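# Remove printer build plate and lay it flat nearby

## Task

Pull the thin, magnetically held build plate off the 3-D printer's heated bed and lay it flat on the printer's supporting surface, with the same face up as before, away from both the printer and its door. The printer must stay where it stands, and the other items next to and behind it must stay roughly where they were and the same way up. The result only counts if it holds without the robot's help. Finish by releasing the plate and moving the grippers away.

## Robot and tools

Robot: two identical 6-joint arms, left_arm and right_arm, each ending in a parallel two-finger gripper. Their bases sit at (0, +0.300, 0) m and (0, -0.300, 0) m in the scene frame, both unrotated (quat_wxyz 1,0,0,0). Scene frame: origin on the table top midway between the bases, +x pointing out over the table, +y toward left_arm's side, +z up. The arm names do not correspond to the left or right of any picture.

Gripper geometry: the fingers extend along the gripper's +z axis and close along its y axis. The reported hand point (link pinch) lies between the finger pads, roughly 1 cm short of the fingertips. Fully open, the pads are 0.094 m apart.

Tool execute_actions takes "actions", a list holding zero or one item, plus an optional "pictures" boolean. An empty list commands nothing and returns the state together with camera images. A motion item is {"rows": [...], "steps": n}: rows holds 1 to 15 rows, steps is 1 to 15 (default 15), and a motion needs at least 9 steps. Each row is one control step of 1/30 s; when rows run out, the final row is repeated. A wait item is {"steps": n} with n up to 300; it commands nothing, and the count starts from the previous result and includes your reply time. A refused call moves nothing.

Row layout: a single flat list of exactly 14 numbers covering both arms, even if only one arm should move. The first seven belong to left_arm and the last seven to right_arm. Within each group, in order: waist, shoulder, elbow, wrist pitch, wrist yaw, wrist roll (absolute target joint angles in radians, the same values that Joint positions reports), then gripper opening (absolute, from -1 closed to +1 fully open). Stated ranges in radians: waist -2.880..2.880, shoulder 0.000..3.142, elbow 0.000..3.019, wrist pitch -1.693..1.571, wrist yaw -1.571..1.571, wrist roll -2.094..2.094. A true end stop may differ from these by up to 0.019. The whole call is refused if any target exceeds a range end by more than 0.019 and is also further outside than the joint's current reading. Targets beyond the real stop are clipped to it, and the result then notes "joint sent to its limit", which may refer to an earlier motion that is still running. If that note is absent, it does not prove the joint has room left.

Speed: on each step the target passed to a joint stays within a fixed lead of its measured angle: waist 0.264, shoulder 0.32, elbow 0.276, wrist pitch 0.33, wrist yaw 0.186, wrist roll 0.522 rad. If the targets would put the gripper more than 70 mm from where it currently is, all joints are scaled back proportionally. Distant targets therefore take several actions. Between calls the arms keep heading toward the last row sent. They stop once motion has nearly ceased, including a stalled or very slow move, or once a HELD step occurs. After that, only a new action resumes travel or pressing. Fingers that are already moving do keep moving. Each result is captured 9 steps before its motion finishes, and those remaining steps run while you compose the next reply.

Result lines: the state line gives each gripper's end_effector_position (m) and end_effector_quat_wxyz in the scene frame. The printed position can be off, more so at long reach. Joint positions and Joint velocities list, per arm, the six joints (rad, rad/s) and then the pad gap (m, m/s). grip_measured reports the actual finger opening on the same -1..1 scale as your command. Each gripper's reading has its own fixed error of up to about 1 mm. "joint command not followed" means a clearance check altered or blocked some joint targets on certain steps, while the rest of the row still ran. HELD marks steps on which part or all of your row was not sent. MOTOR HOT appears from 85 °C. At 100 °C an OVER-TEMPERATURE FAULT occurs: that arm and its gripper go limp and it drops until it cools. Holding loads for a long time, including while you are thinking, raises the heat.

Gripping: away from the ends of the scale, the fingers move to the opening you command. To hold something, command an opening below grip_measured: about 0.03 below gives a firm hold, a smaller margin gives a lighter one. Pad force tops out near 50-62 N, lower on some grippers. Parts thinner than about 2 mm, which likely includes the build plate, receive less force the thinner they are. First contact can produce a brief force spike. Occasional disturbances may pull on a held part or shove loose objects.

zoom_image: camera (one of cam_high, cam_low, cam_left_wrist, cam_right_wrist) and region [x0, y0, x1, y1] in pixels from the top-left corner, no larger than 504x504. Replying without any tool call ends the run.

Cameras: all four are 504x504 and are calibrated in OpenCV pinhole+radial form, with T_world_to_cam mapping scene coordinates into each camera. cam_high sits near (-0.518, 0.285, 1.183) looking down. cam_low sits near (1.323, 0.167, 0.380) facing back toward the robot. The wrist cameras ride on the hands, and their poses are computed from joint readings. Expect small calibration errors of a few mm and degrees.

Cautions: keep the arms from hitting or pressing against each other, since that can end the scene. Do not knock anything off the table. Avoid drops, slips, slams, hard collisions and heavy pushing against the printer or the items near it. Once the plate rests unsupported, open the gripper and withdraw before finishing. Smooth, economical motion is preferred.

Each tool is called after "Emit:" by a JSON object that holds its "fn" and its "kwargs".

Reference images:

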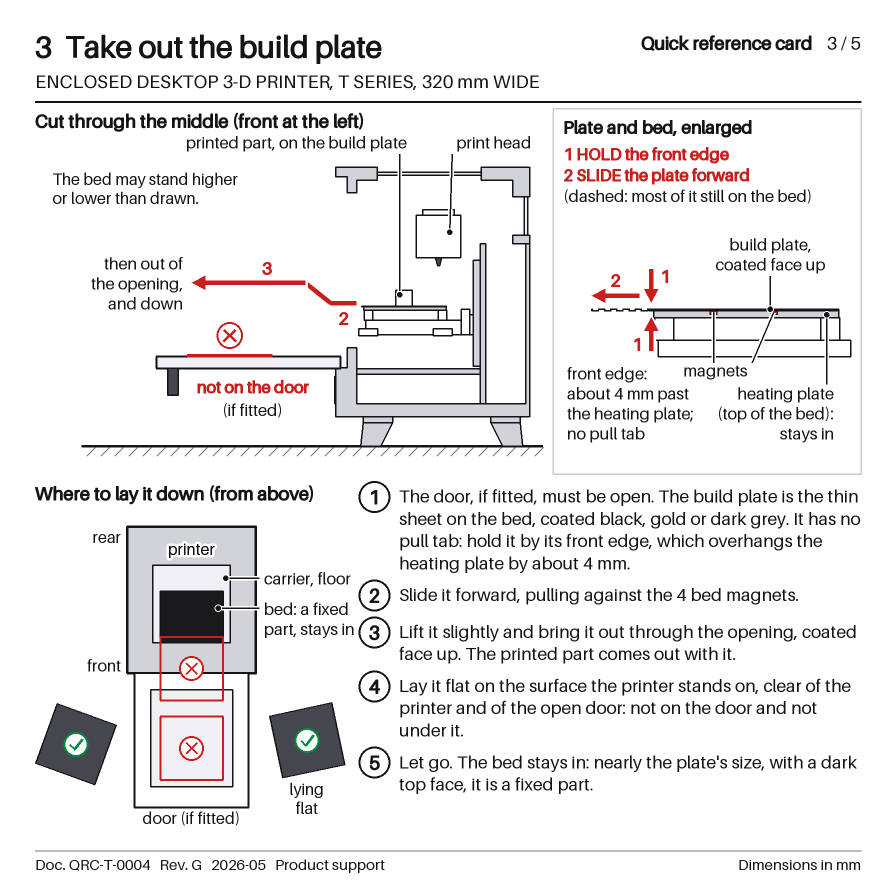

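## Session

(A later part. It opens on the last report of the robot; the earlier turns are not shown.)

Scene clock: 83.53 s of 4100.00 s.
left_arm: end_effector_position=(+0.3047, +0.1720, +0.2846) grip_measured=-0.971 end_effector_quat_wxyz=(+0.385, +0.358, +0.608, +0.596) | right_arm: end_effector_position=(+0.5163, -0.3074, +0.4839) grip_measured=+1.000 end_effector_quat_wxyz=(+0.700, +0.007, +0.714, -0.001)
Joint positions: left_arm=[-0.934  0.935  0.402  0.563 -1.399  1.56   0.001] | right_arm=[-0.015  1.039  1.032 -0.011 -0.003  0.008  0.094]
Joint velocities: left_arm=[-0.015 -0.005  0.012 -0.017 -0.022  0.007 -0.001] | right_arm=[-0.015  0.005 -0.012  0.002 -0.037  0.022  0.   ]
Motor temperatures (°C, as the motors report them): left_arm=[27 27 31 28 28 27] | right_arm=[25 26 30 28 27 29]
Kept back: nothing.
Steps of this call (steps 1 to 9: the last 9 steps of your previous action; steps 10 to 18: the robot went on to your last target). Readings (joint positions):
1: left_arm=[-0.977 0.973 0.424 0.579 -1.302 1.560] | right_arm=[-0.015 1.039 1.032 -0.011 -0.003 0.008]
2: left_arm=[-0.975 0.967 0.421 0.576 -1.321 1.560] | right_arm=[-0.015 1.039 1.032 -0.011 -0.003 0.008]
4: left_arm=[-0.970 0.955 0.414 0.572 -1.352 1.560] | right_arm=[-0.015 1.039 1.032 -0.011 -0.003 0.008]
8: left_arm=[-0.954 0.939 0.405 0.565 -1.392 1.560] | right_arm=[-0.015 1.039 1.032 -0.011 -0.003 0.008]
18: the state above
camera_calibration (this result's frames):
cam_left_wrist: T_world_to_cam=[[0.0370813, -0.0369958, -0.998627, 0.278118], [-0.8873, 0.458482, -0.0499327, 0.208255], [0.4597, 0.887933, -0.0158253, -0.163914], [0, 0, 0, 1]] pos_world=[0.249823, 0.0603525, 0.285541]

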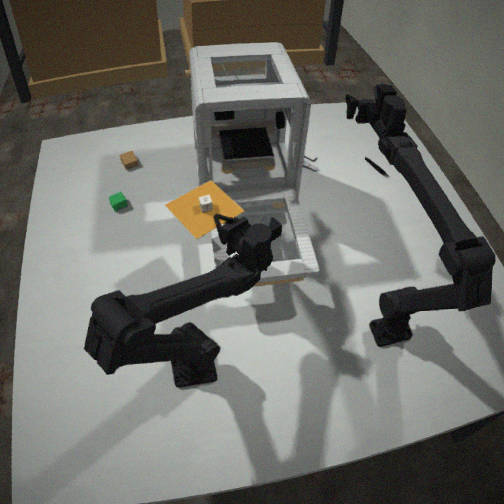

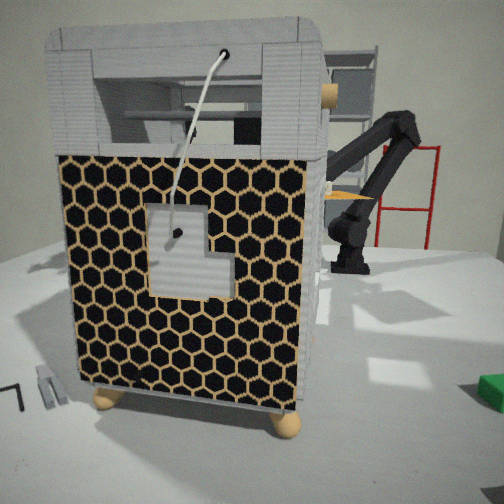

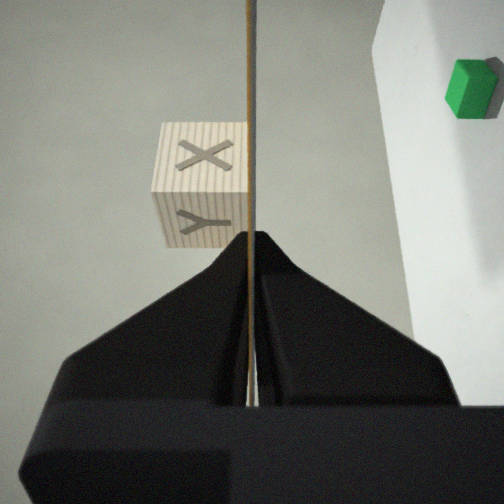

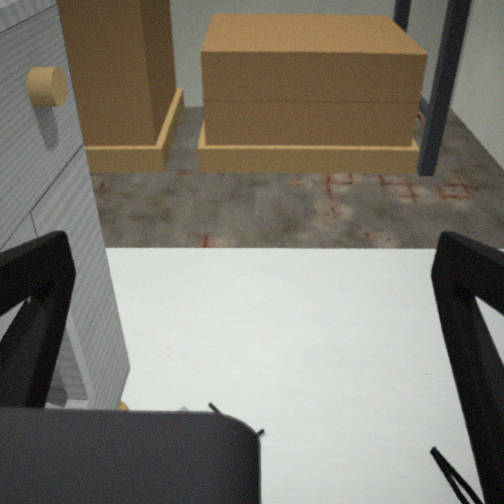

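Emit:
{"fn": "execute_actions", "kwargs": {"actions": [{"rows": [
[-0.9295,0.913,0.4135,0.5536,-1.4,1.571,-1,-0.015,1.039,1.032,-0.011,-0.003,0.008,1],
[-0.9280,0.913,0.4135,0.5536,-1.4,1.571,-1,-0.015,1.039,1.032,-0.011,-0.003,0.008,1],
[-0.9255,0.913,0.4135,0.5536,-1.4,1.571,-1,-0.015,1.039,1.032,-0.011,-0.003,0.008,1],
[-0.9220,0.913,0.4135,0.5536,-1.4,1.571,-1,-0.015,1.039,1.032,-0.011,-0.003,0.008,1],
[-0.9176,0.913,0.4135,0.5536,-1.4,1.571,-1,-0.015,1.039,1.032,-0.011,-0.003,0.008,1],
[-0.9123,0.913,0.4135,0.5536,-1.4,1.571,-1,-0.015,1.039,1.032,-0.011,-0.003,0.008,1],
[-0.9062,0.913,0.4135,0.5536,-1.4,1.571,-1,-0.015,1.039,1.032,-0.011,-0.003,0.008,1],
[-0.8991,0.913,0.4135,0.5536,-1.4,1.571,-1,-0.015,1.039,1.032,-0.011,-0.003,0.008,1],
[-0.8912,0.913,0.4135,0.5536,-1.4,1.571,-1,-0.015,1.039,1.032,-0.011,-0.003,0.008,1],
[-0.8825,0.913,0.4135,0.5536,-1.4,1.571,-1,-0.015,1.039,1.032,-0.011,-0.003,0.008,1],
[-0.8729,0.913,0.4135,0.5536,-1.4,1.571,-1,-0.015,1.039,1.032,-0.011,-0.003,0.008,1],
[-0.8627,0.913,0.4135,0.5536,-1.4,1.571,-1,-0.015,1.039,1.032,-0.011,-0.003,0.008,1],
[-0.8516,0.913,0.4135,0.5536,-1.4,1.571,-1,-0.015,1.039,1.032,-0.011,-0.003,0.008,1],
[-0.8398,0.913,0.4135,0.5536,-1.4,1.571,-1,-0.015,1.039,1.032,-0.011,-0.003,0.008,1],
[-0.8273,0.913,0.4135,0.5536,-1.4,1.571,-1,-0.015,1.039,1.032,-0.011,-0.003,0.008,1]
], "steps": 15}]}}

Emit:
{"fn": "execute_actions", "kwargs": {"actions": [{"rows": [
[-0.8142,0.913,0.4135,0.5536,-1.4,1.571,-1,-0.015,1.039,1.032,-0.011,-0.003,0.008,1],
[-0.8003,0.913,0.4135,0.5536,-1.4,1.571,-1,-0.015,1.039,1.032,-0.011,-0.003,0.008,1],
[-0.7859,0.913,0.4135,0.5536,-1.4,1.571,-1,-0.015,1.039,1.032,-0.011,-0.003,0.008,1],
[-0.7708,0.913,0.4135,0.5536,-1.4,1.571,-1,-0.015,1.039,1.032,-0.011,-0.003,0.008,1],
[-0.7551,0.913,0.4135,0.5536,-1.4,1.571,-1,-0.015,1.039,1.032,-0.011,-0.003,0.008,1],
[-0.7388,0.913,0.4135,0.5536,-1.3993,1.571,-1,-0.015,1.039,1.032,-0.011,-0.003,0.008,1],
[-0.7220,0.913,0.4135,0.5536,-1.3971,1.571,-1,-0.015,1.039,1.032,-0.011,-0.003,0.008,1],
[-0.7047,0.913,0.4135,0.5536,-1.3934,1.571,-1,-0.015,1.039,1.032,-0.011,-0.003,0.008,1],
[-0.6869,0.913,0.4135,0.5536,-1.3885,1.571,-1,-0.015,1.039,1.032,-0.011,-0.003,0.008,1],
[-0.6686,0.913,0.4135,0.5536,-1.3821,1.571,-1,-0.015,1.039,1.032,-0.011,-0.003,0.008,1],
[-0.6498,0.913,0.4135,0.5536,-1.3745,1.571,-1,-0.015,1.039,1.032,-0.011,-0.003,0.008,1],
[-0.6306,0.913,0.4135,0.5536,-1.3656,1.571,-1,-0.015,1.039,1.032,-0.011,-0.003,0.008,1],
[-0.6110,0.913,0.4135,0.5536,-1.3555,1.571,-1,-0.015,1.039,1.032,-0.011,-0.003,0.008,1],
[-0.5910,0.913,0.4135,0.5536,-1.3443,1.571,-1,-0.015,1.039,1.032,-0.011,-0.003,0.008,1],
[-0.5707,0.913,0.4135,0.5536,-1.3319,1.571,-1,-0.015,1.039,1.032,-0.011,-0.003,0.008,1]
], "steps": 15}]}}

Emit:
{"fn": "execute_actions", "kwargs": {"actions": [{"rows": [
[-0.5500,0.913,0.4135,0.5536,-1.3184,1.571,-1,-0.015,1.039,1.032,-0.011,-0.003,0.008,1],
[-0.5289,0.913,0.4135,0.5536,-1.3038,1.571,-1,-0.015,1.039,1.032,-0.011,-0.003,0.008,1],
[-0.5076,0.913,0.4135,0.5536,-1.2882,1.571,-1,-0.015,1.039,1.032,-0.011,-0.003,0.008,1],
[-0.4860,0.913,0.4135,0.5536,-1.2717,1.571,-1,-0.015,1.039,1.032,-0.011,-0.003,0.008,1],
[-0.4642,0.913,0.4135,0.5536,-1.2542,1.571,-1,-0.015,1.039,1.032,-0.011,-0.003,0.008,1],
[-0.4421,0.913,0.4135,0.5536,-1.2358,1.571,-1,-0.015,1.039,1.032,-0.011,-0.003,0.008,1],
[-0.4199,0.913,0.4135,0.5536,-1.2166,1.571,-1,-0.015,1.039,1.032,-0.011,-0.003,0.008,1],
[-0.3974,0.913,0.4135,0.5536,-1.1965,1.571,-1,-0.015,1.039,1.032,-0.011,-0.003,0.008,1],
[-0.3748,0.913,0.4135,0.5536,-1.1757,1.571,-1,-0.015,1.039,1.032,-0.011,-0.003,0.008,1],
[-0.3520,0.913,0.4135,0.5536,-1.1541,1.571,-1,-0.015,1.039,1.032,-0.011,-0.003,0.008,1],
[-0.3292,0.913,0.4135,0.5536,-1.1318,1.571,-1,-0.015,1.039,1.032,-0.011,-0.003,0.008,1],
[-0.3062,0.913,0.4135,0.5536,-1.1089,1.571,-1,-0.015,1.039,1.032,-0.011,-0.003,0.008,1],
[-0.2832,0.913,0.4135,0.5536,-1.0853,1.571,-1,-0.015,1.039,1.032,-0.011,-0.003,0.008,1],
[-0.2601,0.913,0.4135,0.5536,-1.0612,1.571,-1,-0.015,1.039,1.032,-0.011,-0.003,0.008,1],
[-0.2370,0.913,0.4135,0.5536,-1.0365,1.571,-1,-0.015,1.039,1.032,-0.011,-0.003,0.008,1]
], "steps": 15}]}}

Emit:
{"fn": "execute_actions", "kwargs": {"actions": [{"rows": [
[-0.2139,0.913,0.4135,0.5536,-1.0114,1.571,-1,-0.015,1.039,1.032,-0.011,-0.003,0.008,1],
[-0.1908,0.913,0.4135,0.5536,-0.9857,1.571,-1,-0.015,1.039,1.032,-0.011,-0.003,0.008,1],
[-0.1678,0.913,0.4135,0.5536,-0.9597,1.571,-1,-0.015,1.039,1.032,-0.011,-0.003,0.008,1],
[-0.1448,0.913,0.4135,0.5536,-0.9333,1.571,-1,-0.015,1.039,1.032,-0.011,-0.003,0.008,1],
[-0.1220,0.913,0.4135,0.5536,-0.9065,1.571,-1,-0.015,1.039,1.032,-0.011,-0.003,0.008,1],
[-0.0992,0.9224,0.4135,0.5585,-0.8794,1.571,-1,-0.015,1.039,1.032,-0.011,-0.003,0.008,1],
[-0.0766,0.9318,0.4135,0.5634,-0.8521,1.571,-1,-0.015,1.039,1.032,-0.011,-0.003,0.008,1],
[-0.0541,0.9412,0.4135,0.5682,-0.8246,1.571,-1,-0.015,1.039,1.032,-0.011,-0.003,0.008,1],
[-0.0319,0.9506,0.4135,0.5731,-0.7969,1.571,-1,-0.015,1.039,1.032,-0.011,-0.003,0.008,1],
[-0.0098,0.9600,0.4135,0.5780,-0.7690,1.571,-1,-0.015,1.039,1.032,-0.011,-0.003,0.008,1],
[0.0120,0.9604,0.4135,0.5784,-0.7410,1.571,-1,-0.015,1.039,1.032,-0.011,-0.003,0.008,1],
[0.0336,0.9615,0.4135,0.5795,-0.7130,1.571,-1,-0.015,1.039,1.032,-0.011,-0.003,0.008,1],
[0.0549,0.9634,0.4135,0.5814,-0.6850,1.571,-1,-0.015,1.039,1.032,-0.011,-0.003,0.008,1],
[0.0760,0.9659,0.4135,0.5839,-0.6570,1.571,-1,-0.015,1.039,1.032,-0.011,-0.003,0.008,1],
[0.0967,0.9692,0.4135,0.5872,-0.6290,1.571,-1,-0.015,1.039,1.032,-0.011,-0.003,0.008,1]
], "steps": 15}]}}

Emit:
{"fn": "execute_actions", "kwargs": {"actions": [{"rows": [
[0.1170,0.9731,0.4135,0.5911,-0.6011,1.571,-1,-0.015,1.039,1.032,-0.011,-0.003,0.008,1],
[0.1370,0.9776,0.4135,0.5956,-0.5734,1.571,-1,-0.015,1.039,1.032,-0.011,-0.003,0.008,1],
[0.1566,0.9828,0.4135,0.6008,-0.5459,1.571,-1,-0.015,1.039,1.032,-0.011,-0.003,0.008,1],
[0.1758,0.9886,0.4135,0.6066,-0.5186,1.571,-1,-0.015,1.039,1.032,-0.011,-0.003,0.008,1],
[0.1946,0.9950,0.4135,0.6130,-0.4915,1.571,-1,-0.015,1.039,1.032,-0.011,-0.003,0.008,1],
[0.2129,1.0020,0.4135,0.6200,-0.4647,1.571,-1,-0.015,1.039,1.032,-0.011,-0.003,0.008,1],
[0.2307,1.0095,0.4135,0.6275,-0.4383,1.571,-1,-0.015,1.039,1.032,-0.011,-0.003,0.008,1],
[0.2480,1.0176,0.4135,0.6356,-0.4123,1.571,-1,-0.015,1.039,1.032,-0.011,-0.003,0.008,1],
[0.2648,1.0261,0.4135,0.6441,-0.3866,1.571,-1,-0.015,1.039,1.032,-0.011,-0.003,0.008,1],
[0.2811,1.0352,0.4135,0.6532,-0.3615,1.571,-1,-0.015,1.039,1.032,-0.011,-0.003,0.008,1],
[0.2968,1.0448,0.4135,0.6628,-0.3368,1.571,-1,-0.015,1.039,1.032,-0.011,-0.003,0.008,1],
[0.3119,1.0548,0.4135,0.6728,-0.3127,1.571,-1,-0.015,1.039,1.032,-0.011,-0.003,0.008,1],
[0.3263,1.0652,0.4135,0.6832,-0.2891,1.571,-1,-0.015,1.039,1.032,-0.011,-0.003,0.008,1],
[0.3402,1.0761,0.4135,0.6941,-0.2662,1.571,-1,-0.015,1.039,1.032,-0.011,-0.003,0.008,1],
[0.3533,1.0873,0.4135,0.7053,-0.2439,1.571,-1,-0.015,1.039,1.032,-0.011,-0.003,0.008,1]
], "steps": 15}]}}

Emit:
{"fn": "execute_actions", "kwargs": {"actions": [{"rows": [
[0.3658,1.0990,0.4135,0.7170,-0.2223,1.571,-1,-0.015,1.039,1.032,-0.011,-0.003,0.008,1],
[0.3776,1.1110,0.4135,0.7290,-0.2015,1.571,-1,-0.015,1.039,1.032,-0.011,-0.003,0.008,1],
[0.3887,1.1234,0.4135,0.7414,-0.1814,1.571,-1,-0.015,1.039,1.032,-0.011,-0.003,0.008,1],
[0.3989,1.1360,0.4135,0.7540,-0.1622,1.571,-1,-0.015,1.039,1.032,-0.011,-0.003,0.008,1],
[0.4085,1.1490,0.4135,0.7670,-0.1438,1.571,-1,-0.015,1.039,1.032,-0.011,-0.003,0.008,1],
[0.4172,1.1623,0.4135,0.7803,-0.1263,1.571,-1,-0.015,1.039,1.032,-0.011,-0.003,0.008,1],
[0.4251,1.1758,0.4135,0.7938,-0.1098,1.571,-1,-0.015,1.039,1.032,-0.011,-0.003,0.008,1],
[0.4322,1.1896,0.4135,0.8076,-0.0942,1.571,-1,-0.015,1.039,1.032,-0.011,-0.003,0.008,1],
[0.4383,1.2036,0.4135,0.8216,-0.0796,1.571,-1,-0.015,1.039,1.032,-0.011,-0.003,0.008,1],
[0.4436,1.2179,0.4135,0.8359,-0.0661,1.571,-1,-0.015,1.039,1.032,-0.011,-0.003,0.008,1],
[0.4480,1.2323,0.4135,0.8503,-0.0537,1.571,-1,-0.015,1.039,1.032,-0.011,-0.003,0.008,1],
[0.4515,1.2469,0.4135,0.8649,-0.0425,1.571,-1,-0.015,1.039,1.032,-0.011,-0.003,0.008,1],
[0.4540,1.2616,0.4135,0.8796,-0.0324,1.571,-1,-0.015,1.039,1.032,-0.011,-0.003,0.008,1],
[0.4555,1.2765,0.4135,0.8945,-0.0235,1.571,-1,-0.015,1.039,1.032,-0.011,-0.003,0.008,1],
[0.4560,1.2915,0.4135,0.9095,-0.0159,1.571,-1,-0.015,1.039,1.032,-0.011,-0.003,0.008,1]
], "steps": 15}]}}

Emit:
{"fn": "execute_actions", "kwargs": {"actions": [{"rows": [
[0.456,1.3066,0.4135,0.9246,-0.0095,1.571,-1,-0.015,1.039,1.032,-0.011,-0.003,0.008,1],
[0.456,1.3217,0.4135,0.9397,-0.0046,1.571,-1,-0.015,1.039,1.032,-0.011,-0.003,0.008,1],
[0.456,1.3370,0.4135,0.9550,-0.0009,1.571,-1,-0.015,1.039,1.032,-0.011,-0.003,0.008,1],
[0.456,1.3522,0.4135,0.9702,0.0013,1.571,-1,-0.015,1.039,1.032,-0.011,-0.003,0.008,1],
[0.456,1.3675,0.4135,0.9855,0.002,1.571,-1,-0.015,1.039,1.032,-0.011,-0.003,0.008,1],
[0.456,1.3828,0.4135,1.0008,0.002,1.571,-1,-0.015,1.039,1.032,-0.011,-0.003,0.008,1],
[0.456,1.3980,0.4135,1.0160,0.002,1.571,-1,-0.015,1.039,1.032,-0.011,-0.003,0.008,1],
[0.456,1.4133,0.4135,1.0313,0.002,1.571,-1,-0.015,1.039,1.032,-0.011,-0.003,0.008,1],
[0.456,1.4284,0.4135,1.0458,0.002,1.571,-1,-0.015,1.039,1.032,-0.011,-0.003,0.008,1],
[0.456,1.4435,0.4135,1.0593,0.002,1.571,-1,-0.015,1.039,1.032,-0.011,-0.003,0.008,1],
[0.456,1.4585,0.4135,1.0718,0.002,1.571,-1,-0.015,1.039,1.032,-0.011,-0.003,0.008,1],
[0.456,1.4734,0.4135,1.0830,0.002,1.571,-1,-0.015,1.039,1.032,-0.011,-0.003,0.008,1],
[0.456,1.4881,0.4135,1.0930,0.002,1.571,-1,-0.015,1.039,1.032,-0.011,-0.003,0.008,1],
[0.456,1.5027,0.4135,1.1018,0.002,1.571,-1,-0.015,1.039,1.032,-0.011,-0.003,0.008,1],
[0.456,1.5171,0.4135,1.1093,0.002,1.571,-1,-0.015,1.039,1.032,-0.011,-0.003,0.008,1]
], "steps": 15}]}}

Emit:
{"fn": "execute_actions", "kwargs": {"actions": [{"rows": [
[0.456,1.5314,0.4135,1.1156,0.002,1.571,-1,-0.015,1.039,1.032,-0.011,-0.003,0.008,1],
[0.456,1.5454,0.4135,1.1208,0.002,1.571,-1,-0.015,1.039,1.032,-0.011,-0.003,0.008,1],
[0.456,1.5592,0.4135,1.1250,0.002,1.571,-1,-0.015,1.039,1.032,-0.011,-0.003,0.008,1],
[0.456,1.5727,0.4135,1.1282,0.002,1.571,-1,-0.015,1.039,1.032,-0.011,-0.003,0.008,1],
[0.456,1.5860,0.4135,1.1305,0.002,1.571,-1,-0.015,1.039,1.032,-0.011,-0.003,0.008,1],
[0.456,1.5990,0.4135,1.1320,0.002,1.571,-1,-0.015,1.039,1.032,-0.011,-0.003,0.008,1],
[0.456,1.6116,0.4135,1.1328,0.002,1.571,-1,-0.015,1.039,1.032,-0.011,-0.003,0.008,1],
[0.456,1.6240,0.4135,1.1330,0.002,1.571,-1,-0.015,1.039,1.032,-0.011,-0.003,0.008,1],
[0.456,1.6360,0.4135,1.1330,0.002,1.571,-1,-0.015,1.039,1.032,-0.011,-0.003,0.008,1],
[0.456,1.6477,0.4135,1.1330,0.002,1.571,-1,-0.015,1.039,1.032,-0.011,-0.003,0.008,1],
[0.456,1.6589,0.4135,1.1330,0.002,1.571,-1,-0.015,1.039,1.032,-0.011,-0.003,0.008,1],
[0.456,1.6698,0.4135,1.1330,0.002,1.571,-1,-0.015,1.039,1.032,-0.011,-0.003,0.008,1],
[0.456,1.6802,0.4135,1.1330,0.002,1.571,-1,-0.015,1.039,1.032,-0.011,-0.003,0.008,1],
[0.456,1.6902,0.4135,1.1330,0.002,1.571,-1,-0.015,1.039,1.032,-0.011,-0.003,0.008,1],
[0.456,1.6998,0.4135,1.1330,0.002,1.571,-1,-0.015,1.039,1.032,-0.011,-0.003,0.008,1]
], "steps": 15}]}}

Emit:
{"fn": "execute_actions", "kwargs": {"actions": [{"rows": [
[0.456,1.7089,0.4135,1.1330,0.002,1.571,-1,-0.015,1.039,1.032,-0.011,-0.003,0.008,1],
[0.456,1.7174,0.4135,1.1330,0.002,1.571,-1,-0.015,1.039,1.032,-0.011,-0.003,0.008,1],
[0.456,1.7250,0.4135,1.1330,0.002,1.571,-1,-0.015,1.039,1.032,-0.011,-0.003,0.008,1],
[0.456,1.7318,0.4135,1.1330,0.002,1.571,-1,-0.015,1.039,1.032,-0.011,-0.003,0.008,1],
[0.456,1.7376,0.4135,1.1330,0.002,1.571,-1,-0.015,1.039,1.032,-0.011,-0.003,0.008,1],
[0.456,1.7424,0.4135,1.1330,0.002,1.571,-1,-0.015,1.039,1.032,-0.011,-0.003,0.008,1],
[0.456,1.7460,0.4135,1.1330,0.002,1.571,-1,-0.015,1.039,1.032,-0.011,-0.003,0.008,1],
[0.456,1.7485,0.4135,1.1330,0.002,1.571,-1,-0.015,1.039,1.032,-0.011,-0.003,0.008,1],
[0.456,1.7500,0.4135,1.1330,0.002,1.571,-1,-0.015,1.039,1.032,-0.011,-0.003,0.008,1]
], "steps": 9}]}}

Emit:
{"fn": "execute_actions", "kwargs": {"actions": [{"steps": 18}], "pictures": true}}

Scene clock: 93.20 s of 4100.00 s.
left_arm: end_effector_position=(+0.3052, +0.1731, +0.2846) grip_measured=-0.971 end_effector_quat_wxyz=(+0.383, +0.357, +0.608, +0.596) | right_arm: end_effector_position=(+0.5163, -0.3074, +0.4839) grip_measured=+1.000 end_effector_quat_wxyz=(+0.700, +0.007, +0.714, -0.001)
Joint positions: left_arm=[-0.93   0.935  0.402  0.563 -1.399  1.56   0.001] | right_arm=[-0.015  1.039  1.032 -0.011 -0.003  0.008  0.094]
Joint velocities: left_arm=[ 0.093  0.005  0.017  0.002  0.007 -0.037  0.   ] | right_arm=[-0.005  0.005  0.002  0.002  0.007 -0.037  0.   ]
Motor temperatures (°C, as the motors report them): left_arm=[27 27 31 28 28 27] | right_arm=[25 26 30 28 27 29]
Steps of this call (steps 1 to 15: the robot went on to your last target; steps 16 to 90: nothing new was sent; then 6.47 s passed at rest; steps 91 to 96: the first 6 steps of this action). Readings (joint positions):
91: left_arm=[-0.934 0.935 0.402 0.563 -1.399 1.560] | right_arm=[-0.015 1.039 1.032 -0.011 -0.003 0.008]
92: left_arm=[-0.934 0.935 0.402 0.563 -1.399 1.560] | right_arm=[-0.015 1.039 1.032 -0.011 -0.003 0.008]
94: left_arm=[-0.934 0.935 0.402 0.563 -1.399 1.560] | right_arm=[-0.015 1.039 1.032 -0.011 -0.003 0.008]
96: the state above

Scene clock: 93.70 s of 4100.00 s.
left_arm: end_effector_position=(+0.3212, +0.2221, +0.2846) grip_measured=-0.971 end_effector_quat_wxyz=(+0.336, +0.308, +0.634, +0.624) | right_arm: end_effector_position=(+0.5163, -0.3074, +0.4839) grip_measured=+1.000 end_effector_quat_wxyz=(+0.700, +0.007, +0.714, -0.001)
Joint positions: left_arm=[-0.774  0.935  0.402  0.563 -1.399  1.56   0.001] | right_arm=[-0.015  1.039  1.032 -0.011 -0.003  0.008  0.094]
Joint velocities: left_arm=[ 0.454 -0.015  0.007  0.002  0.007 -0.007  0.002] | right_arm=[ 0.024 -0.015 -0.007 -0.002 -0.037 -0.022  0.   ]
Motor temperatures (°C, as the motors report them): left_arm=[27 27 31 28 28 27] | right_arm=[25 26 30 28 27 29]
Steps of this call (steps 1 to 9: the last 9 steps of your previous action; steps 10 to 15: the first 6 steps of this action). Readings (joint positions):
10: left_arm=[-0.845 0.935 0.402 0.563 -1.399 1.560] | right_arm=[-0.015 1.039 1.032 -0.011 -0.003 0.008]
11: left_arm=[-0.832 0.935 0.402 0.563 -1.399 1.560] | right_arm=[-0.015 1.039 1.032 -0.011 -0.003 0.008]
13: left_arm=[-0.805 0.935 0.402 0.563 -1.399 1.560] | right_arm=[-0.015 1.039 1.032 -0.011 -0.003 0.008]
15: the state above

Scene clock: 94.20 s of 4100.00 s.
left_arm: end_effector_position=(+0.3488, +0.2998, +0.2854) grip_measured=-0.971 end_effector_quat_wxyz=(+0.291, +0.262, +0.653, +0.648) | right_arm: end_effector_position=(+0.5163, -0.3074, +0.4839) grip_measured=+1.000 end_effector_quat_wxyz=(+0.700, +0.007, +0.714, -0.001)
Joint positions: left_arm=[-0.486  0.935  0.402  0.563 -1.253  1.56   0.001] | right_arm=[-0.015  1.039  1.032 -0.011 -0.003  0.008  0.094]
Joint velocities: left_arm=[ 0.63  -0.005 -0.002  0.002  0.418  0.007 -0.   ] | right_arm=[ 0.005 -0.005 -0.007  0.002  0.051 -0.022  0.   ]
Motor temperatures (°C, as the motors report them): left_arm=[27 27 31 28 28 27] | right_arm=[25 26 30 28 27 29]
Steps of this call (steps 1 to 9: the last 9 steps of your previous action; steps 10 to 15: the first 6 steps of this action). Readings (joint positions):
10: left_arm=[-0.592 0.935 0.402 0.563 -1.332 1.560] | right_arm=[-0.015 1.039 1.032 -0.011 -0.003 0.008]
11: left_arm=[-0.571 0.935 0.402 0.563 -1.318 1.560] | right_arm=[-0.015 1.039 1.032 -0.011 -0.003 0.008]
13: left_arm=[-0.529 0.935 0.402 0.563 -1.287 1.560] | right_arm=[-0.015 1.039 1.032 -0.011 -0.003 0.008]
15: the state above

Scene clock: 94.70 s of 4100.00 s.
left_arm: end_effector_position=(+0.3765, +0.3817, +0.2862) grip_measured=-0.971 end_effector_quat_wxyz=(+0.291, +0.266, +0.649, +0.651) | right_arm: end_effector_position=(+0.5163, -0.3074, +0.4839) grip_measured=+1.000 end_effector_quat_wxyz=(+0.700, +0.007, +0.714, -0.001)
Joint positions: left_arm=[-0.143  0.935  0.402  0.559 -0.904  1.56   0.001] | right_arm=[-0.015  1.039  1.032 -0.011 -0.003  0.008  0.094]
Joint velocities: left_arm=[ 0.669  0.005  0.007 -0.002  0.608 -0.037  0.001] | right_arm=[-0.024 -0.005 -0.007 -0.002  0.037  0.037  0.   ]
Motor temperatures (°C, as the motors report them): left_arm=[27 27 31 28 28 27] | right_arm=[25 26 30 28 27 29]
Steps of this call (steps 1 to 9: the last 9 steps of your previous action; steps 10 to 15: the first 6 steps of this action). Readings (joint positions):
10: left_arm=[-0.259 0.935 0.402 0.560 -1.034 1.560] | right_arm=[-0.015 1.039 1.032 -0.011 -0.003 0.008]
11: left_arm=[-0.236 0.935 0.402 0.560 -1.009 1.560] | right_arm=[-0.015 1.039 1.032 -0.011 -0.003 0.008]
13: left_arm=[-0.190 0.935 0.402 0.560 -0.957 1.560] | right_arm=[-0.015 1.039 1.032 -0.011 -0.003 0.008]
15: the state above

Scene clock: 95.20 s of 4100.00 s.
left_arm: end_effector_position=(+0.3925, +0.4513, +0.2703) grip_measured=-0.971 end_effector_quat_wxyz=(+0.309, +0.310, +0.640, +0.631) | right_arm: end_effector_position=(+0.5163, -0.3074, +0.4839) grip_measured=+1.000 end_effector_quat_wxyz=(+0.700, +0.007, +0.714, -0.001)
Joint positions: left_arm=[ 0.176  0.981  0.4    0.568 -0.49   1.56   0.001] | right_arm=[-0.015  1.039  1.032 -0.011 -0.003  0.008  0.094]
Joint velocities: left_arm=[ 0.552  0.161 -0.007  0.164  0.74  -0.037 -0.001] | right_arm=[ 0.005 -0.015 -0.007 -0.012 -0.051  0.007  0.   ]
Motor temperatures (°C, as the motors report them): left_arm=[27 27 31 28 28 27] | right_arm=[25 26 30 28 27 29]
Steps of this call (steps 1 to 9: the last 9 steps of your previous action; steps 10 to 15: the first 6 steps of this action). Readings (joint positions):
10: left_arm=[0.077 0.960 0.401 0.559 -0.627 1.560] | right_arm=[-0.015 1.039 1.032 -0.011 -0.003 0.008]
11: left_arm=[0.097 0.963 0.400 0.559 -0.599 1.560] | right_arm=[-0.015 1.039 1.032 -0.011 -0.003 0.008]
13: left_arm=[0.137 0.971 0.400 0.560 -0.544 1.560] | right_arm=[-0.015 1.039 1.032 -0.011 -0.003 0.008]
15: the state above

Scene clock: 95.70 s of 4100.00 s.
left_arm: end_effector_position=(+0.4066, +0.4962, +0.2421) grip_measured=-0.971 end_effector_quat_wxyz=(+0.347, +0.349, +0.623, +0.608) | right_arm: end_effector_position=(+0.5163, -0.3074, +0.4839) grip_measured=+1.000 end_effector_quat_wxyz=(+0.700, +0.007, +0.714, -0.001)
Joint positions: left_arm=[ 0.396  1.132  0.4    0.712 -0.144  1.56   0.001] | right_arm=[-0.015  1.039  1.032 -0.011 -0.003  0.008  0.094]
Joint velocities: left_arm=[ 0.278  0.396 -0.012  0.383  0.447  0.022 -0.002] | right_arm=[-0.005 -0.005  0.002  0.007  0.051 -0.022  0.   ]
Motor temperatures (°C, as the motors report them): left_arm=[27 27 31 28 28 27] | right_arm=[25 26 30 28 27 29]
Steps of this call (steps 1 to 9: the last 9 steps of your previous action; steps 10 to 15: the first 6 steps of this action). Readings (joint positions):
10: left_arm=[0.338 1.071 0.400 0.653 -0.243 1.560] | right_arm=[-0.015 1.039 1.032 -0.011 -0.003 0.008]
11: left_arm=[0.351 1.083 0.400 0.664 -0.222 1.560] | right_arm=[-0.015 1.039 1.032 -0.011 -0.003 0.008]
13: left_arm=[0.375 1.107 0.400 0.687 -0.181 1.560] | right_arm=[-0.015 1.039 1.032 -0.011 -0.003 0.008]
15: the state above

Scene clock: 96.20 s of 4100.00 s.
left_arm: end_effector_position=(+0.4263, +0.5056, +0.1994) grip_measured=-0.971 end_effector_quat_wxyz=(+0.375, +0.376, +0.607, +0.591) | right_arm: end_effector_position=(+0.5163, -0.3074, +0.4839) grip_measured=+1.000 end_effector_quat_wxyz=(+0.700, +0.007, +0.714, -0.001)
Joint positions: left_arm=[ 0.45   1.348  0.4    0.927 -0.     1.56   0.001] | right_arm=[-0.015  1.039  1.032 -0.011 -0.003  0.008  0.094]
Joint velocities: left_arm=[ 0.005  0.464 -0.012  0.447 -0.007 -0.007 -0.001] | right_arm=[-0.005 -0.015  0.002 -0.022 -0.066 -0.037  0.   ]
Motor temperatures (°C, as the motors report them): left_arm=[27 27 31 28 28 27] | right_arm=[25 26 30 28 27 29]
Steps of this call (steps 1 to 9: the last 9 steps of your previous action; steps 10 to 15: the first 6 steps of this action). Readings (joint positions):
10: left_arm=[0.450 1.273 0.400 0.851 -0.018 1.560] | right_arm=[-0.015 1.039 1.032 -0.011 -0.003 0.008]
11: left_arm=[0.450 1.287 0.400 0.866 -0.012 1.560] | right_arm=[-0.015 1.039 1.032 -0.011 -0.003 0.008]
13: left_arm=[0.450 1.318 0.400 0.896 -0.003 1.560] | right_arm=[-0.015 1.039 1.032 -0.011 -0.003 0.008]
15: the state above

Scene clock: 96.70 s of 4100.00 s.
left_arm: end_effector_position=(+0.4357, +0.5101, +0.1379) grip_measured=-0.971 end_effector_quat_wxyz=(+0.363, +0.388, +0.625, +0.572) | right_arm: end_effector_position=(+0.5163, -0.3074, +0.4839) grip_measured=+1.000 end_effector_quat_wxyz=(+0.700, +0.007, +0.714, -0.001)
Joint positions: left_arm=[ 0.45   1.566  0.4    1.083 -0.     1.56   0.001] | right_arm=[-0.015  1.039  1.032 -0.011 -0.003  0.008  0.094]
Joint velocities: left_arm=[-0.015  0.405  0.007  0.1    0.022  0.051 -0.001] | right_arm=[-0.015 -0.005  0.002 -0.002 -0.11   0.022  0.   ]
Motor temperatures (°C, as the motors report them): left_arm=[27 27 31 28 28 27] | right_arm=[25 26 30 28 27 29]
Steps of this call (steps 1 to 9: the last 9 steps of your previous action; steps 10 to 15: the first 6 steps of this action). Readings (joint positions):
10: left_arm=[0.450 1.497 0.400 1.057 -0.000 1.560] | right_arm=[-0.015 1.039 1.032 -0.011 -0.003 0.008]
11: left_arm=[0.450 1.511 0.400 1.064 -0.000 1.560] | right_arm=[-0.015 1.039 1.032 -0.011 -0.003 0.008]
13: left_arm=[0.450 1.539 0.400 1.076 -0.000 1.560] | right_arm=[-0.015 1.039 1.032 -0.011 -0.003 0.008]
15: the state above

Scene clock: 97.00 s of 4100.00 s.
left_arm: end_effector_position=(+0.4342, +0.5094, +0.0897) grip_measured=-0.971 end_effector_quat_wxyz=(+0.342, +0.405, +0.654, +0.539) | right_arm: end_effector_position=(+0.5163, -0.3074, +0.4839) grip_measured=+1.000 end_effector_quat_wxyz=(+0.700, +0.007, +0.714, -0.001)
Joint positions: left_arm=[ 0.45   1.673  0.4    1.088 -0.     1.56   0.001] | right_arm=[-0.015  1.039  1.032 -0.011 -0.003  0.008  0.094]
Joint velocities: left_arm=[-0.005  0.298 -0.032 -0.012  0.007 -0.037 -0.001] | right_arm=[ 0.015 -0.015  0.002  0.007  0.022  0.051  0.   ]
Motor temperatures (°C, as the motors report them): left_arm=[27 27 31 28 28 27] | right_arm=[25 26 30 28 27 29]
Kept back: the last 9 steps of this action.
Steps of this call (steps 1 to 9: the last 9 steps of your previous action). Readings (joint positions):
1: left_arm=[0.450 1.580 0.400 1.085 -0.000 1.560] | right_arm=[-0.015 1.039 1.032 -0.011 -0.003 0.008]
2: left_arm=[0.450 1.593 0.400 1.087 -0.000 1.560] | right_arm=[-0.015 1.039 1.032 -0.011 -0.003 0.008]
4: left_arm=[0.450 1.617 0.400 1.088 -0.000 1.560] | right_arm=[-0.015 1.039 1.032 -0.011 -0.003 0.008]
8: left_arm=[0.450 1.663 0.400 1.088 -0.000 1.560] | right_arm=[-0.015 1.039 1.032 -0.011 -0.003 0.008]
9: the state above

Scene clock: 97.60 s of 4100.00 s.
left_arm: end_effector_position=(+0.4309, +0.5077, +0.0588) grip_measured=-0.971 end_effector_quat_wxyz=(+0.328, +0.416, +0.672, +0.517) | right_arm: end_effector_position=(+0.5163, -0.3074, +0.4839) grip_measured=+1.000 end_effector_quat_wxyz=(+0.700, +0.007, +0.714, -0.001)
Joint positions: left_arm=[0.45  1.742 0.4   1.09  0.    1.56  0.001] | right_arm=[-0.015  1.039  1.032 -0.011 -0.003  0.008  0.094]
Joint velocities: left_arm=[-0.005 -0.015  0.017 -0.002  0.007  0.007  0.001] | right_arm=[-0.015 -0.005  0.002 -0.007  0.066  0.022  0.   ]
Motor temperatures (°C, as the motors report them): left_arm=[27 27 31 28 28 27] | right_arm=[25 26 30 28 27 29]
Kept back: nothing.
Steps of this call (steps 1 to 9: the last 9 steps of your previous action; steps 10 to 18: the robot went on to your last target). Readings (joint positions):
1: left_arm=[0.450 1.683 0.400 1.088 -0.000 1.560] | right_arm=[-0.015 1.039 1.032 -0.011 -0.003 0.008]
2: left_arm=[0.450 1.693 0.400 1.088 0.000 1.560] | right_arm=[-0.015 1.039 1.032 -0.011 -0.003 0.008]
4: left_arm=[0.450 1.710 0.400 1.088 0.000 1.560] | right_arm=[-0.015 1.039 1.032 -0.011 -0.003 0.008]
8: left_arm=[0.450 1.734 0.400 1.088 0.000 1.560] | right_arm=[-0.015 1.039 1.032 -0.011 -0.003 0.008]
18: the state above
camera_calibration (this result's frames):
cam_left_wrist: T_world_to_cam=[[-0.205734, -0.120986, -0.9711, 0.205992], [-0.869387, 0.478161, 0.124613, 0.127021], [0.449266, 0.869899, -0.203557, -0.498899], [0, 0, 0, 1]] pos_world=[0.376948, 0.398178, 0.0826562]

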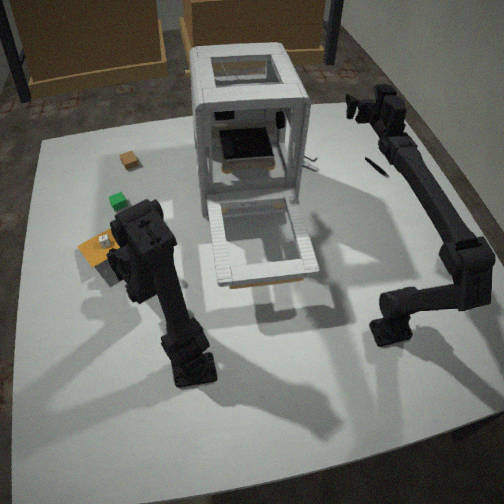

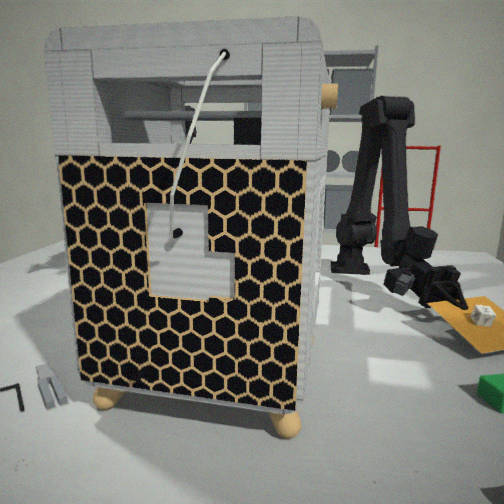

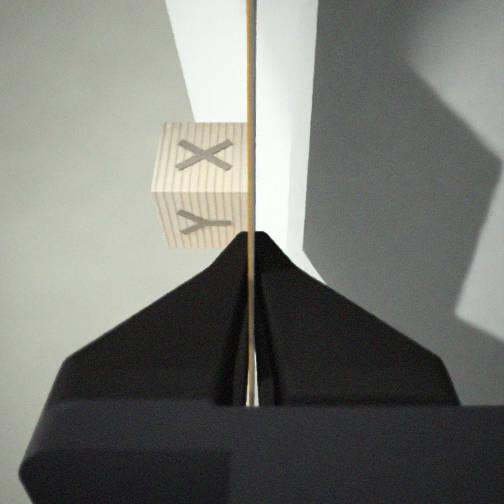

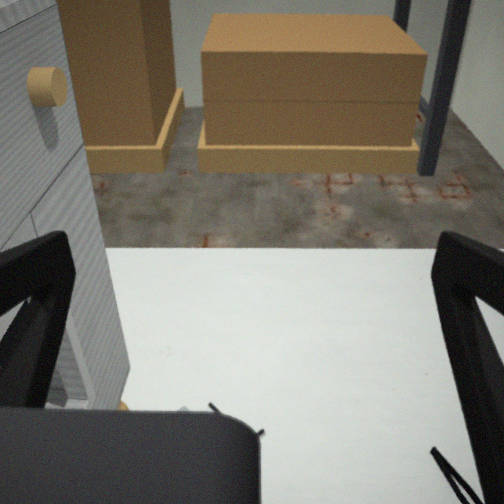

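Emit:
{"fn": "execute_actions", "kwargs": {"actions": [{"rows": [
[0.456,1.7520,0.4135,1.1341,0.002,1.571,-1,-0.015,1.039,1.032,-0.011,-0.003,0.008,1],
[0.456,1.7550,0.4135,1.1357,0.002,1.571,-1,-0.015,1.039,1.032,-0.011,-0.003,0.008,1],
[0.456,1.7590,0.4135,1.1379,0.002,1.571,-1,-0.015,1.039,1.032,-0.011,-0.003,0.008,1],
[0.456,1.7635,0.4135,1.1404,0.002,1.571,-1,-0.015,1.039,1.032,-0.011,-0.003,0.008,1],
[0.456,1.7680,0.4135,1.1429,0.002,1.571,-1,-0.015,1.039,1.032,-0.011,-0.003,0.008,1],
[0.456,1.7725,0.4135,1.1453,0.002,1.571,-1,-0.015,1.039,1.032,-0.011,-0.003,0.008,1],
[0.456,1.7770,0.4135,1.1478,0.002,1.571,-1,-0.015,1.039,1.032,-0.011,-0.003,0.008,1],
[0.456,1.7812,0.4135,1.1501,0.002,1.571,-1,-0.015,1.039,1.032,-0.011,-0.003,0.008,1],
[0.456,1.7850,0.4135,1.1522,0.002,1.571,-1,-0.015,1.039,1.032,-0.011,-0.003,0.008,1],
[0.456,1.7880,0.4135,1.1539,0.002,1.571,-1,-0.015,1.039,1.032,-0.011,-0.003,0.008,1],
[0.456,1.7900,0.4135,1.1550,0.002,1.571,-1,-0.015,1.039,1.032,-0.011,-0.003,0.008,1],
[0.456,1.7910,0.4135,1.1555,0.002,1.571,-1,-0.015,1.039,1.032,-0.011,-0.003,0.008,1]
], "steps": 12}]}}

Emit:
{"fn": "execute_actions", "kwargs": {"actions": [{"steps": 16}], "pictures": true}}

Scene clock: 99.20 s of 4100.00 s.
left_arm: end_effector_position=(+0.4309, +0.5077, +0.0588) grip_measured=-0.971 end_effector_quat_wxyz=(+0.329, +0.416, +0.671, +0.518) | right_arm: end_effector_position=(+0.5163, -0.3074, +0.4839) grip_measured=+1.000 end_effector_quat_wxyz=(+0.700, +0.007, +0.714, -0.001)
Joint positions: left_arm=[0.45  1.742 0.4   1.091 0.    1.56  0.001] | right_arm=[-0.015  1.039  1.032 -0.011 -0.003  0.008  0.094]
Joint velocities: left_arm=[ 0.005  0.024  0.017  0.066 -0.022 -0.066  0.   ] | right_arm=[-0.024 -0.005 -0.012  0.007  0.022 -0.066  0.   ]
Motor temperatures (°C, as the motors report them): left_arm=[27 27 31 28 28 27] | right_arm=[25 26 30 28 27 29]
Steps of this call (steps 1 to 15: the robot went on to your last target; steps 16 to 45: nothing new was sent; steps 46 to 48: the first 3 steps of this action). Readings (joint positions):
46: left_arm=[0.450 1.742 0.400 1.090 0.000 1.560] | right_arm=[-0.015 1.039 1.032 -0.011 -0.003 0.008]
47: left_arm=[0.450 1.742 0.400 1.090 0.000 1.560] | right_arm=[-0.015 1.039 1.032 -0.011 -0.003 0.008]
48: the state above

Scene clock: 99.73 s of 4100.00 s.
left_arm: end_effector_position=(+0.4293, +0.5069, +0.0455) grip_measured=-0.971 end_effector_quat_wxyz=(+0.325, +0.419, +0.676, +0.511) | right_arm: end_effector_position=(+0.5163, -0.3074, +0.4839) grip_measured=+1.000 end_effector_quat_wxyz=(+0.700, +0.007, +0.714, -0.001)
Joint positions: left_arm=[0.45  1.782 0.4   1.112 0.    1.56  0.001] | right_arm=[-0.015  1.039  1.032 -0.011 -0.003  0.008  0.094]
Joint velocities: left_arm=[ 0.005 -0.015 -0.007  0.012 -0.081 -0.066 -0.002] | right_arm=[ 0.015 -0.005 -0.002  0.022 -0.007 -0.095  0.   ]
Motor temperatures (°C, as the motors report them): left_arm=[27 27 31 28 28 27] | right_arm=[25 26 31 28 27 29]
Kept back: nothing.
Steps of this call (steps 1 to 9: the last 9 steps of your previous action; steps 10 to 16: the robot went on to your last target). Readings (joint positions):
1: left_arm=[0.450 1.744 0.400 1.093 0.000 1.560] | right_arm=[-0.015 1.039 1.032 -0.011 -0.003 0.008]
2: left_arm=[0.450 1.746 0.400 1.096 0.000 1.560] | right_arm=[-0.015 1.039 1.032 -0.011 -0.003 0.008]
4: left_arm=[0.450 1.753 0.400 1.102 0.000 1.560] | right_arm=[-0.015 1.039 1.032 -0.011 -0.003 0.008]
8: left_arm=[0.450 1.772 0.400 1.109 0.000 1.560] | right_arm=[-0.015 1.039 1.032 -0.011 -0.003 0.008]
16: the state above
camera_calibration (this result's frames):
cam_left_wrist: T_world_to_cam=[[-0.222039, -0.128866, -0.966485, 0.203478], [-0.8672, 0.479218, 0.135333, 0.125683], [0.445717, 0.868184, -0.218157, -0.497141], [0, 0, 0, 1]] pos_world=[0.375756, 0.397602, 0.0711942]

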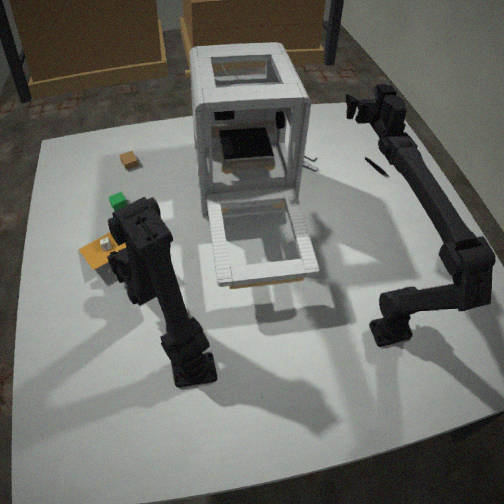

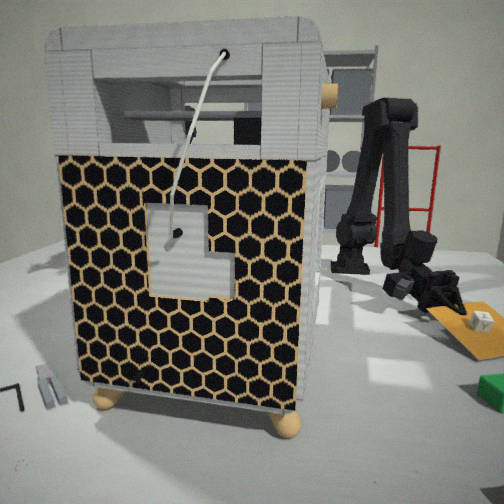

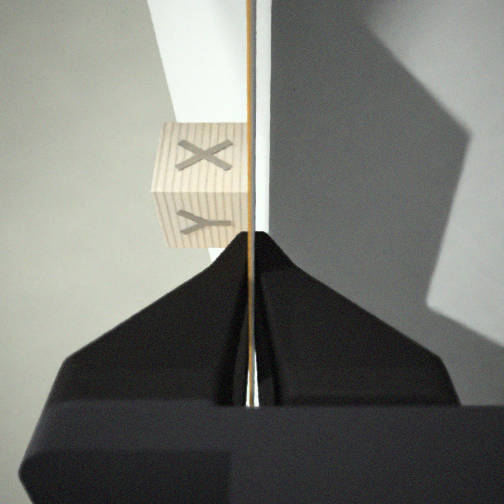

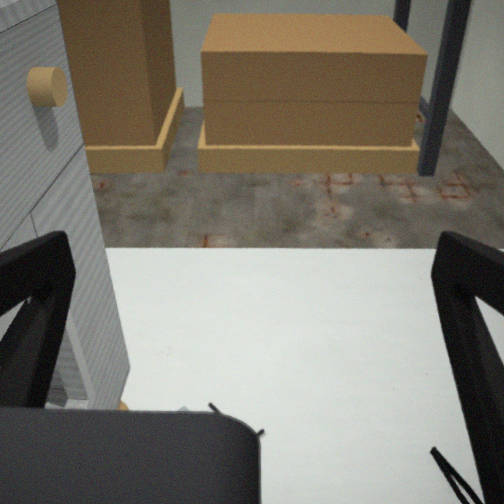

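Emit:
{"fn": "zoom_image", "kwargs": {"camera": "cam_left_wrist", "region": [200, 0, 320, 250]}}

Region (200, 0, 320, 250) of cam_left_wrist's 504x504 image, scaled by 2.016, with more detail than that image has; it fills the left 242 columns of this view, and the rest is white.

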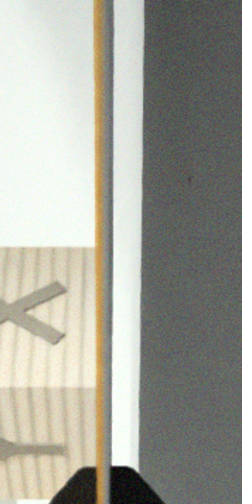

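Emit:
{"fn": "execute_actions", "kwargs": {"actions": [{"rows": [
[0.456,1.7925,0.4135,1.1563,0.002,1.571,-1,-0.015,1.039,1.032,-0.011,-0.003,0.008,1],
[0.456,1.7942,0.4135,1.1571,0.002,1.571,-1,-0.015,1.039,1.032,-0.011,-0.003,0.008,1],
[0.456,1.7960,0.4135,1.1580,0.002,1.571,-1,-0.015,1.039,1.032,-0.011,-0.003,0.008,1],
[0.456,1.7978,0.4135,1.1589,0.002,1.571,-1,-0.015,1.039,1.032,-0.011,-0.003,0.008,1],
[0.456,1.7996,0.4135,1.1598,0.002,1.571,-1,-0.015,1.039,1.032,-0.011,-0.003,0.008,1],
[0.456,1.8013,0.4135,1.1607,0.002,1.571,-1,-0.015,1.039,1.032,-0.011,-0.003,0.008,1],
[0.456,1.8028,0.4135,1.1614,0.002,1.571,-1,-0.015,1.039,1.032,-0.011,-0.003,0.008,1],
[0.456,1.8040,0.4135,1.1620,0.002,1.571,-1,-0.015,1.039,1.032,-0.011,-0.003,0.008,1],
[0.456,1.8050,0.4135,1.1625,0.002,1.571,-1,-0.015,1.039,1.032,-0.011,-0.003,0.008,1]
], "steps": 9}]}}

Emit:
{"fn": "execute_actions", "kwargs": {"actions": [{"steps": 16}], "pictures": true}}

Scene clock: 100.97 s of 4100.00 s.
left_arm: end_effector_position=(+0.4293, +0.5069, +0.0457) grip_measured=-0.971 end_effector_quat_wxyz=(+0.325, +0.419, +0.676, +0.511) | right_arm: end_effector_position=(+0.5163, -0.3074, +0.4839) grip_measured=+1.000 end_effector_quat_wxyz=(+0.700, +0.007, +0.714, -0.001)
Joint positions: left_arm=[0.45  1.782 0.4   1.112 0.    1.56  0.001] | right_arm=[-0.015  1.039  1.032 -0.011 -0.003  0.008  0.094]
Joint velocities: left_arm=[-0.005 -0.005 -0.007  0.007 -0.081  0.037 -0.001] | right_arm=[-0.015 -0.005 -0.007  0.002 -0.095  0.037  0.   ]
Motor temperatures (°C, as the motors report them): left_arm=[27 27 31 28 28 27] | right_arm=[25 26 31 28 27 29]
Kept back: the last 9 steps of this action.
Steps of this call (steps 1 to 15: the robot went on to your last target; steps 16 to 37: nothing new was sent). Readings (joint positions):
1: left_arm=[0.450 1.782 0.400 1.112 0.000 1.560] | right_arm=[-0.015 1.039 1.032 -0.011 -0.003 0.008]
2: left_arm=[0.450 1.782 0.400 1.112 0.000 1.560] | right_arm=[-0.015 1.039 1.032 -0.011 -0.003 0.008]
4: left_arm=[0.450 1.782 0.400 1.112 0.000 1.560] | right_arm=[-0.015 1.039 1.032 -0.011 -0.003 0.008]
8: left_arm=[0.450 1.782 0.400 1.112 0.000 1.560] | right_arm=[-0.015 1.039 1.032 -0.011 -0.003 0.008]
37: the state above

Scene clock: 101.50 s of 4100.00 s.
left_arm: end_effector_position=(+0.4288, +0.5067, +0.0422) grip_measured=-0.971 end_effector_quat_wxyz=(+0.324, +0.420, +0.677, +0.510) | right_arm: end_effector_position=(+0.5163, -0.3074, +0.4839) grip_measured=+1.000 end_effector_quat_wxyz=(+0.700, +0.007, +0.714, -0.001)
Joint positions: left_arm=[0.45  1.793 0.4   1.119 0.    1.56  0.001] | right_arm=[-0.015  1.039  1.032 -0.011 -0.003  0.008  0.094]
Joint velocities: left_arm=[-0.015 -0.015 -0.007  0.007 -0.022  0.007 -0.   ] | right_arm=[ 0.005 -0.005 -0.002 -0.007  0.066 -0.007  0.   ]
Motor temperatures (°C, as the motors report them): left_arm=[27 27 31 28 28 27] | right_arm=[25 26 31 28 27 29]
Kept back: nothing.
Steps of this call (steps 1 to 9: the last 9 steps of your previous action; steps 10 to 16: the robot went on to your last target). Readings (joint positions):
1: left_arm=[0.450 1.782 0.400 1.112 0.000 1.560] | right_arm=[-0.015 1.039 1.032 -0.011 -0.003 0.008]
2: left_arm=[0.450 1.782 0.400 1.112 0.000 1.560] | right_arm=[-0.015 1.039 1.032 -0.011 -0.003 0.008]
4: left_arm=[0.450 1.783 0.400 1.113 0.000 1.560] | right_arm=[-0.015 1.039 1.032 -0.011 -0.003 0.008]
8: left_arm=[0.450 1.787 0.400 1.118 0.000 1.560] | right_arm=[-0.015 1.039 1.032 -0.011 -0.003 0.008]
16: the state above
camera_calibration (this result's frames):
cam_left_wrist: T_world_to_cam=[[-0.225357, -0.130469, -0.965501, 0.20235], [-0.866731, 0.479444, 0.137515, 0.12545], [0.444962, 0.86782, -0.221128, -0.496857], [0, 0, 0, 1]] pos_world=[0.375415, 0.397436, 0.0682488]

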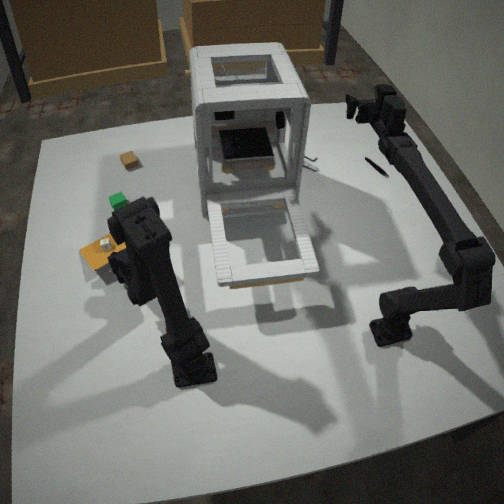

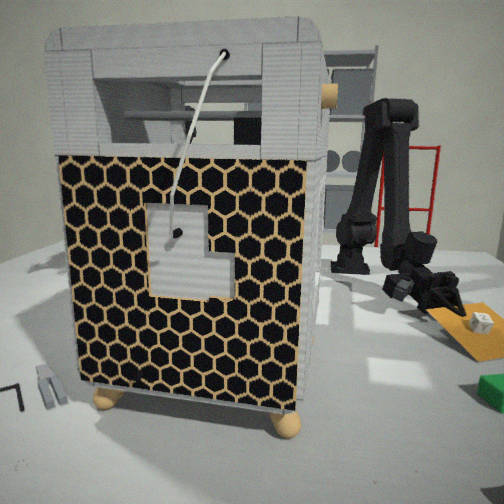

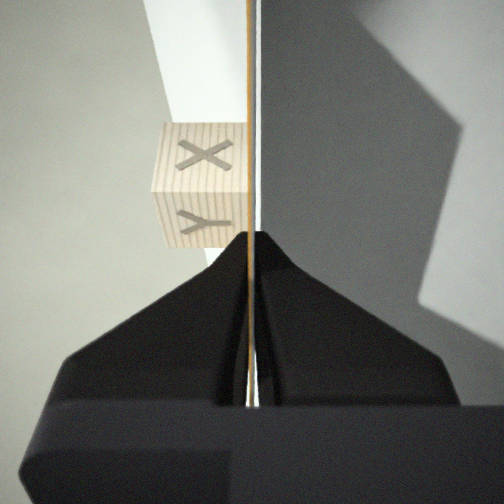

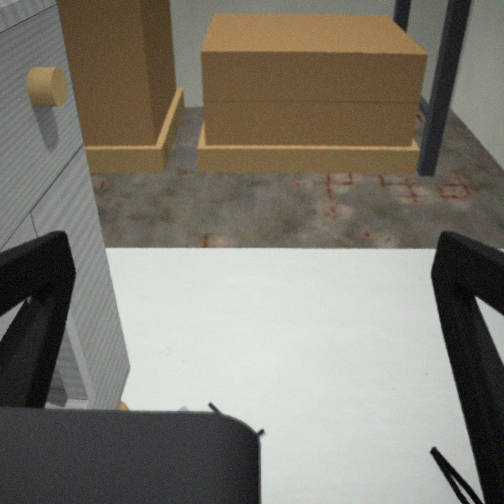

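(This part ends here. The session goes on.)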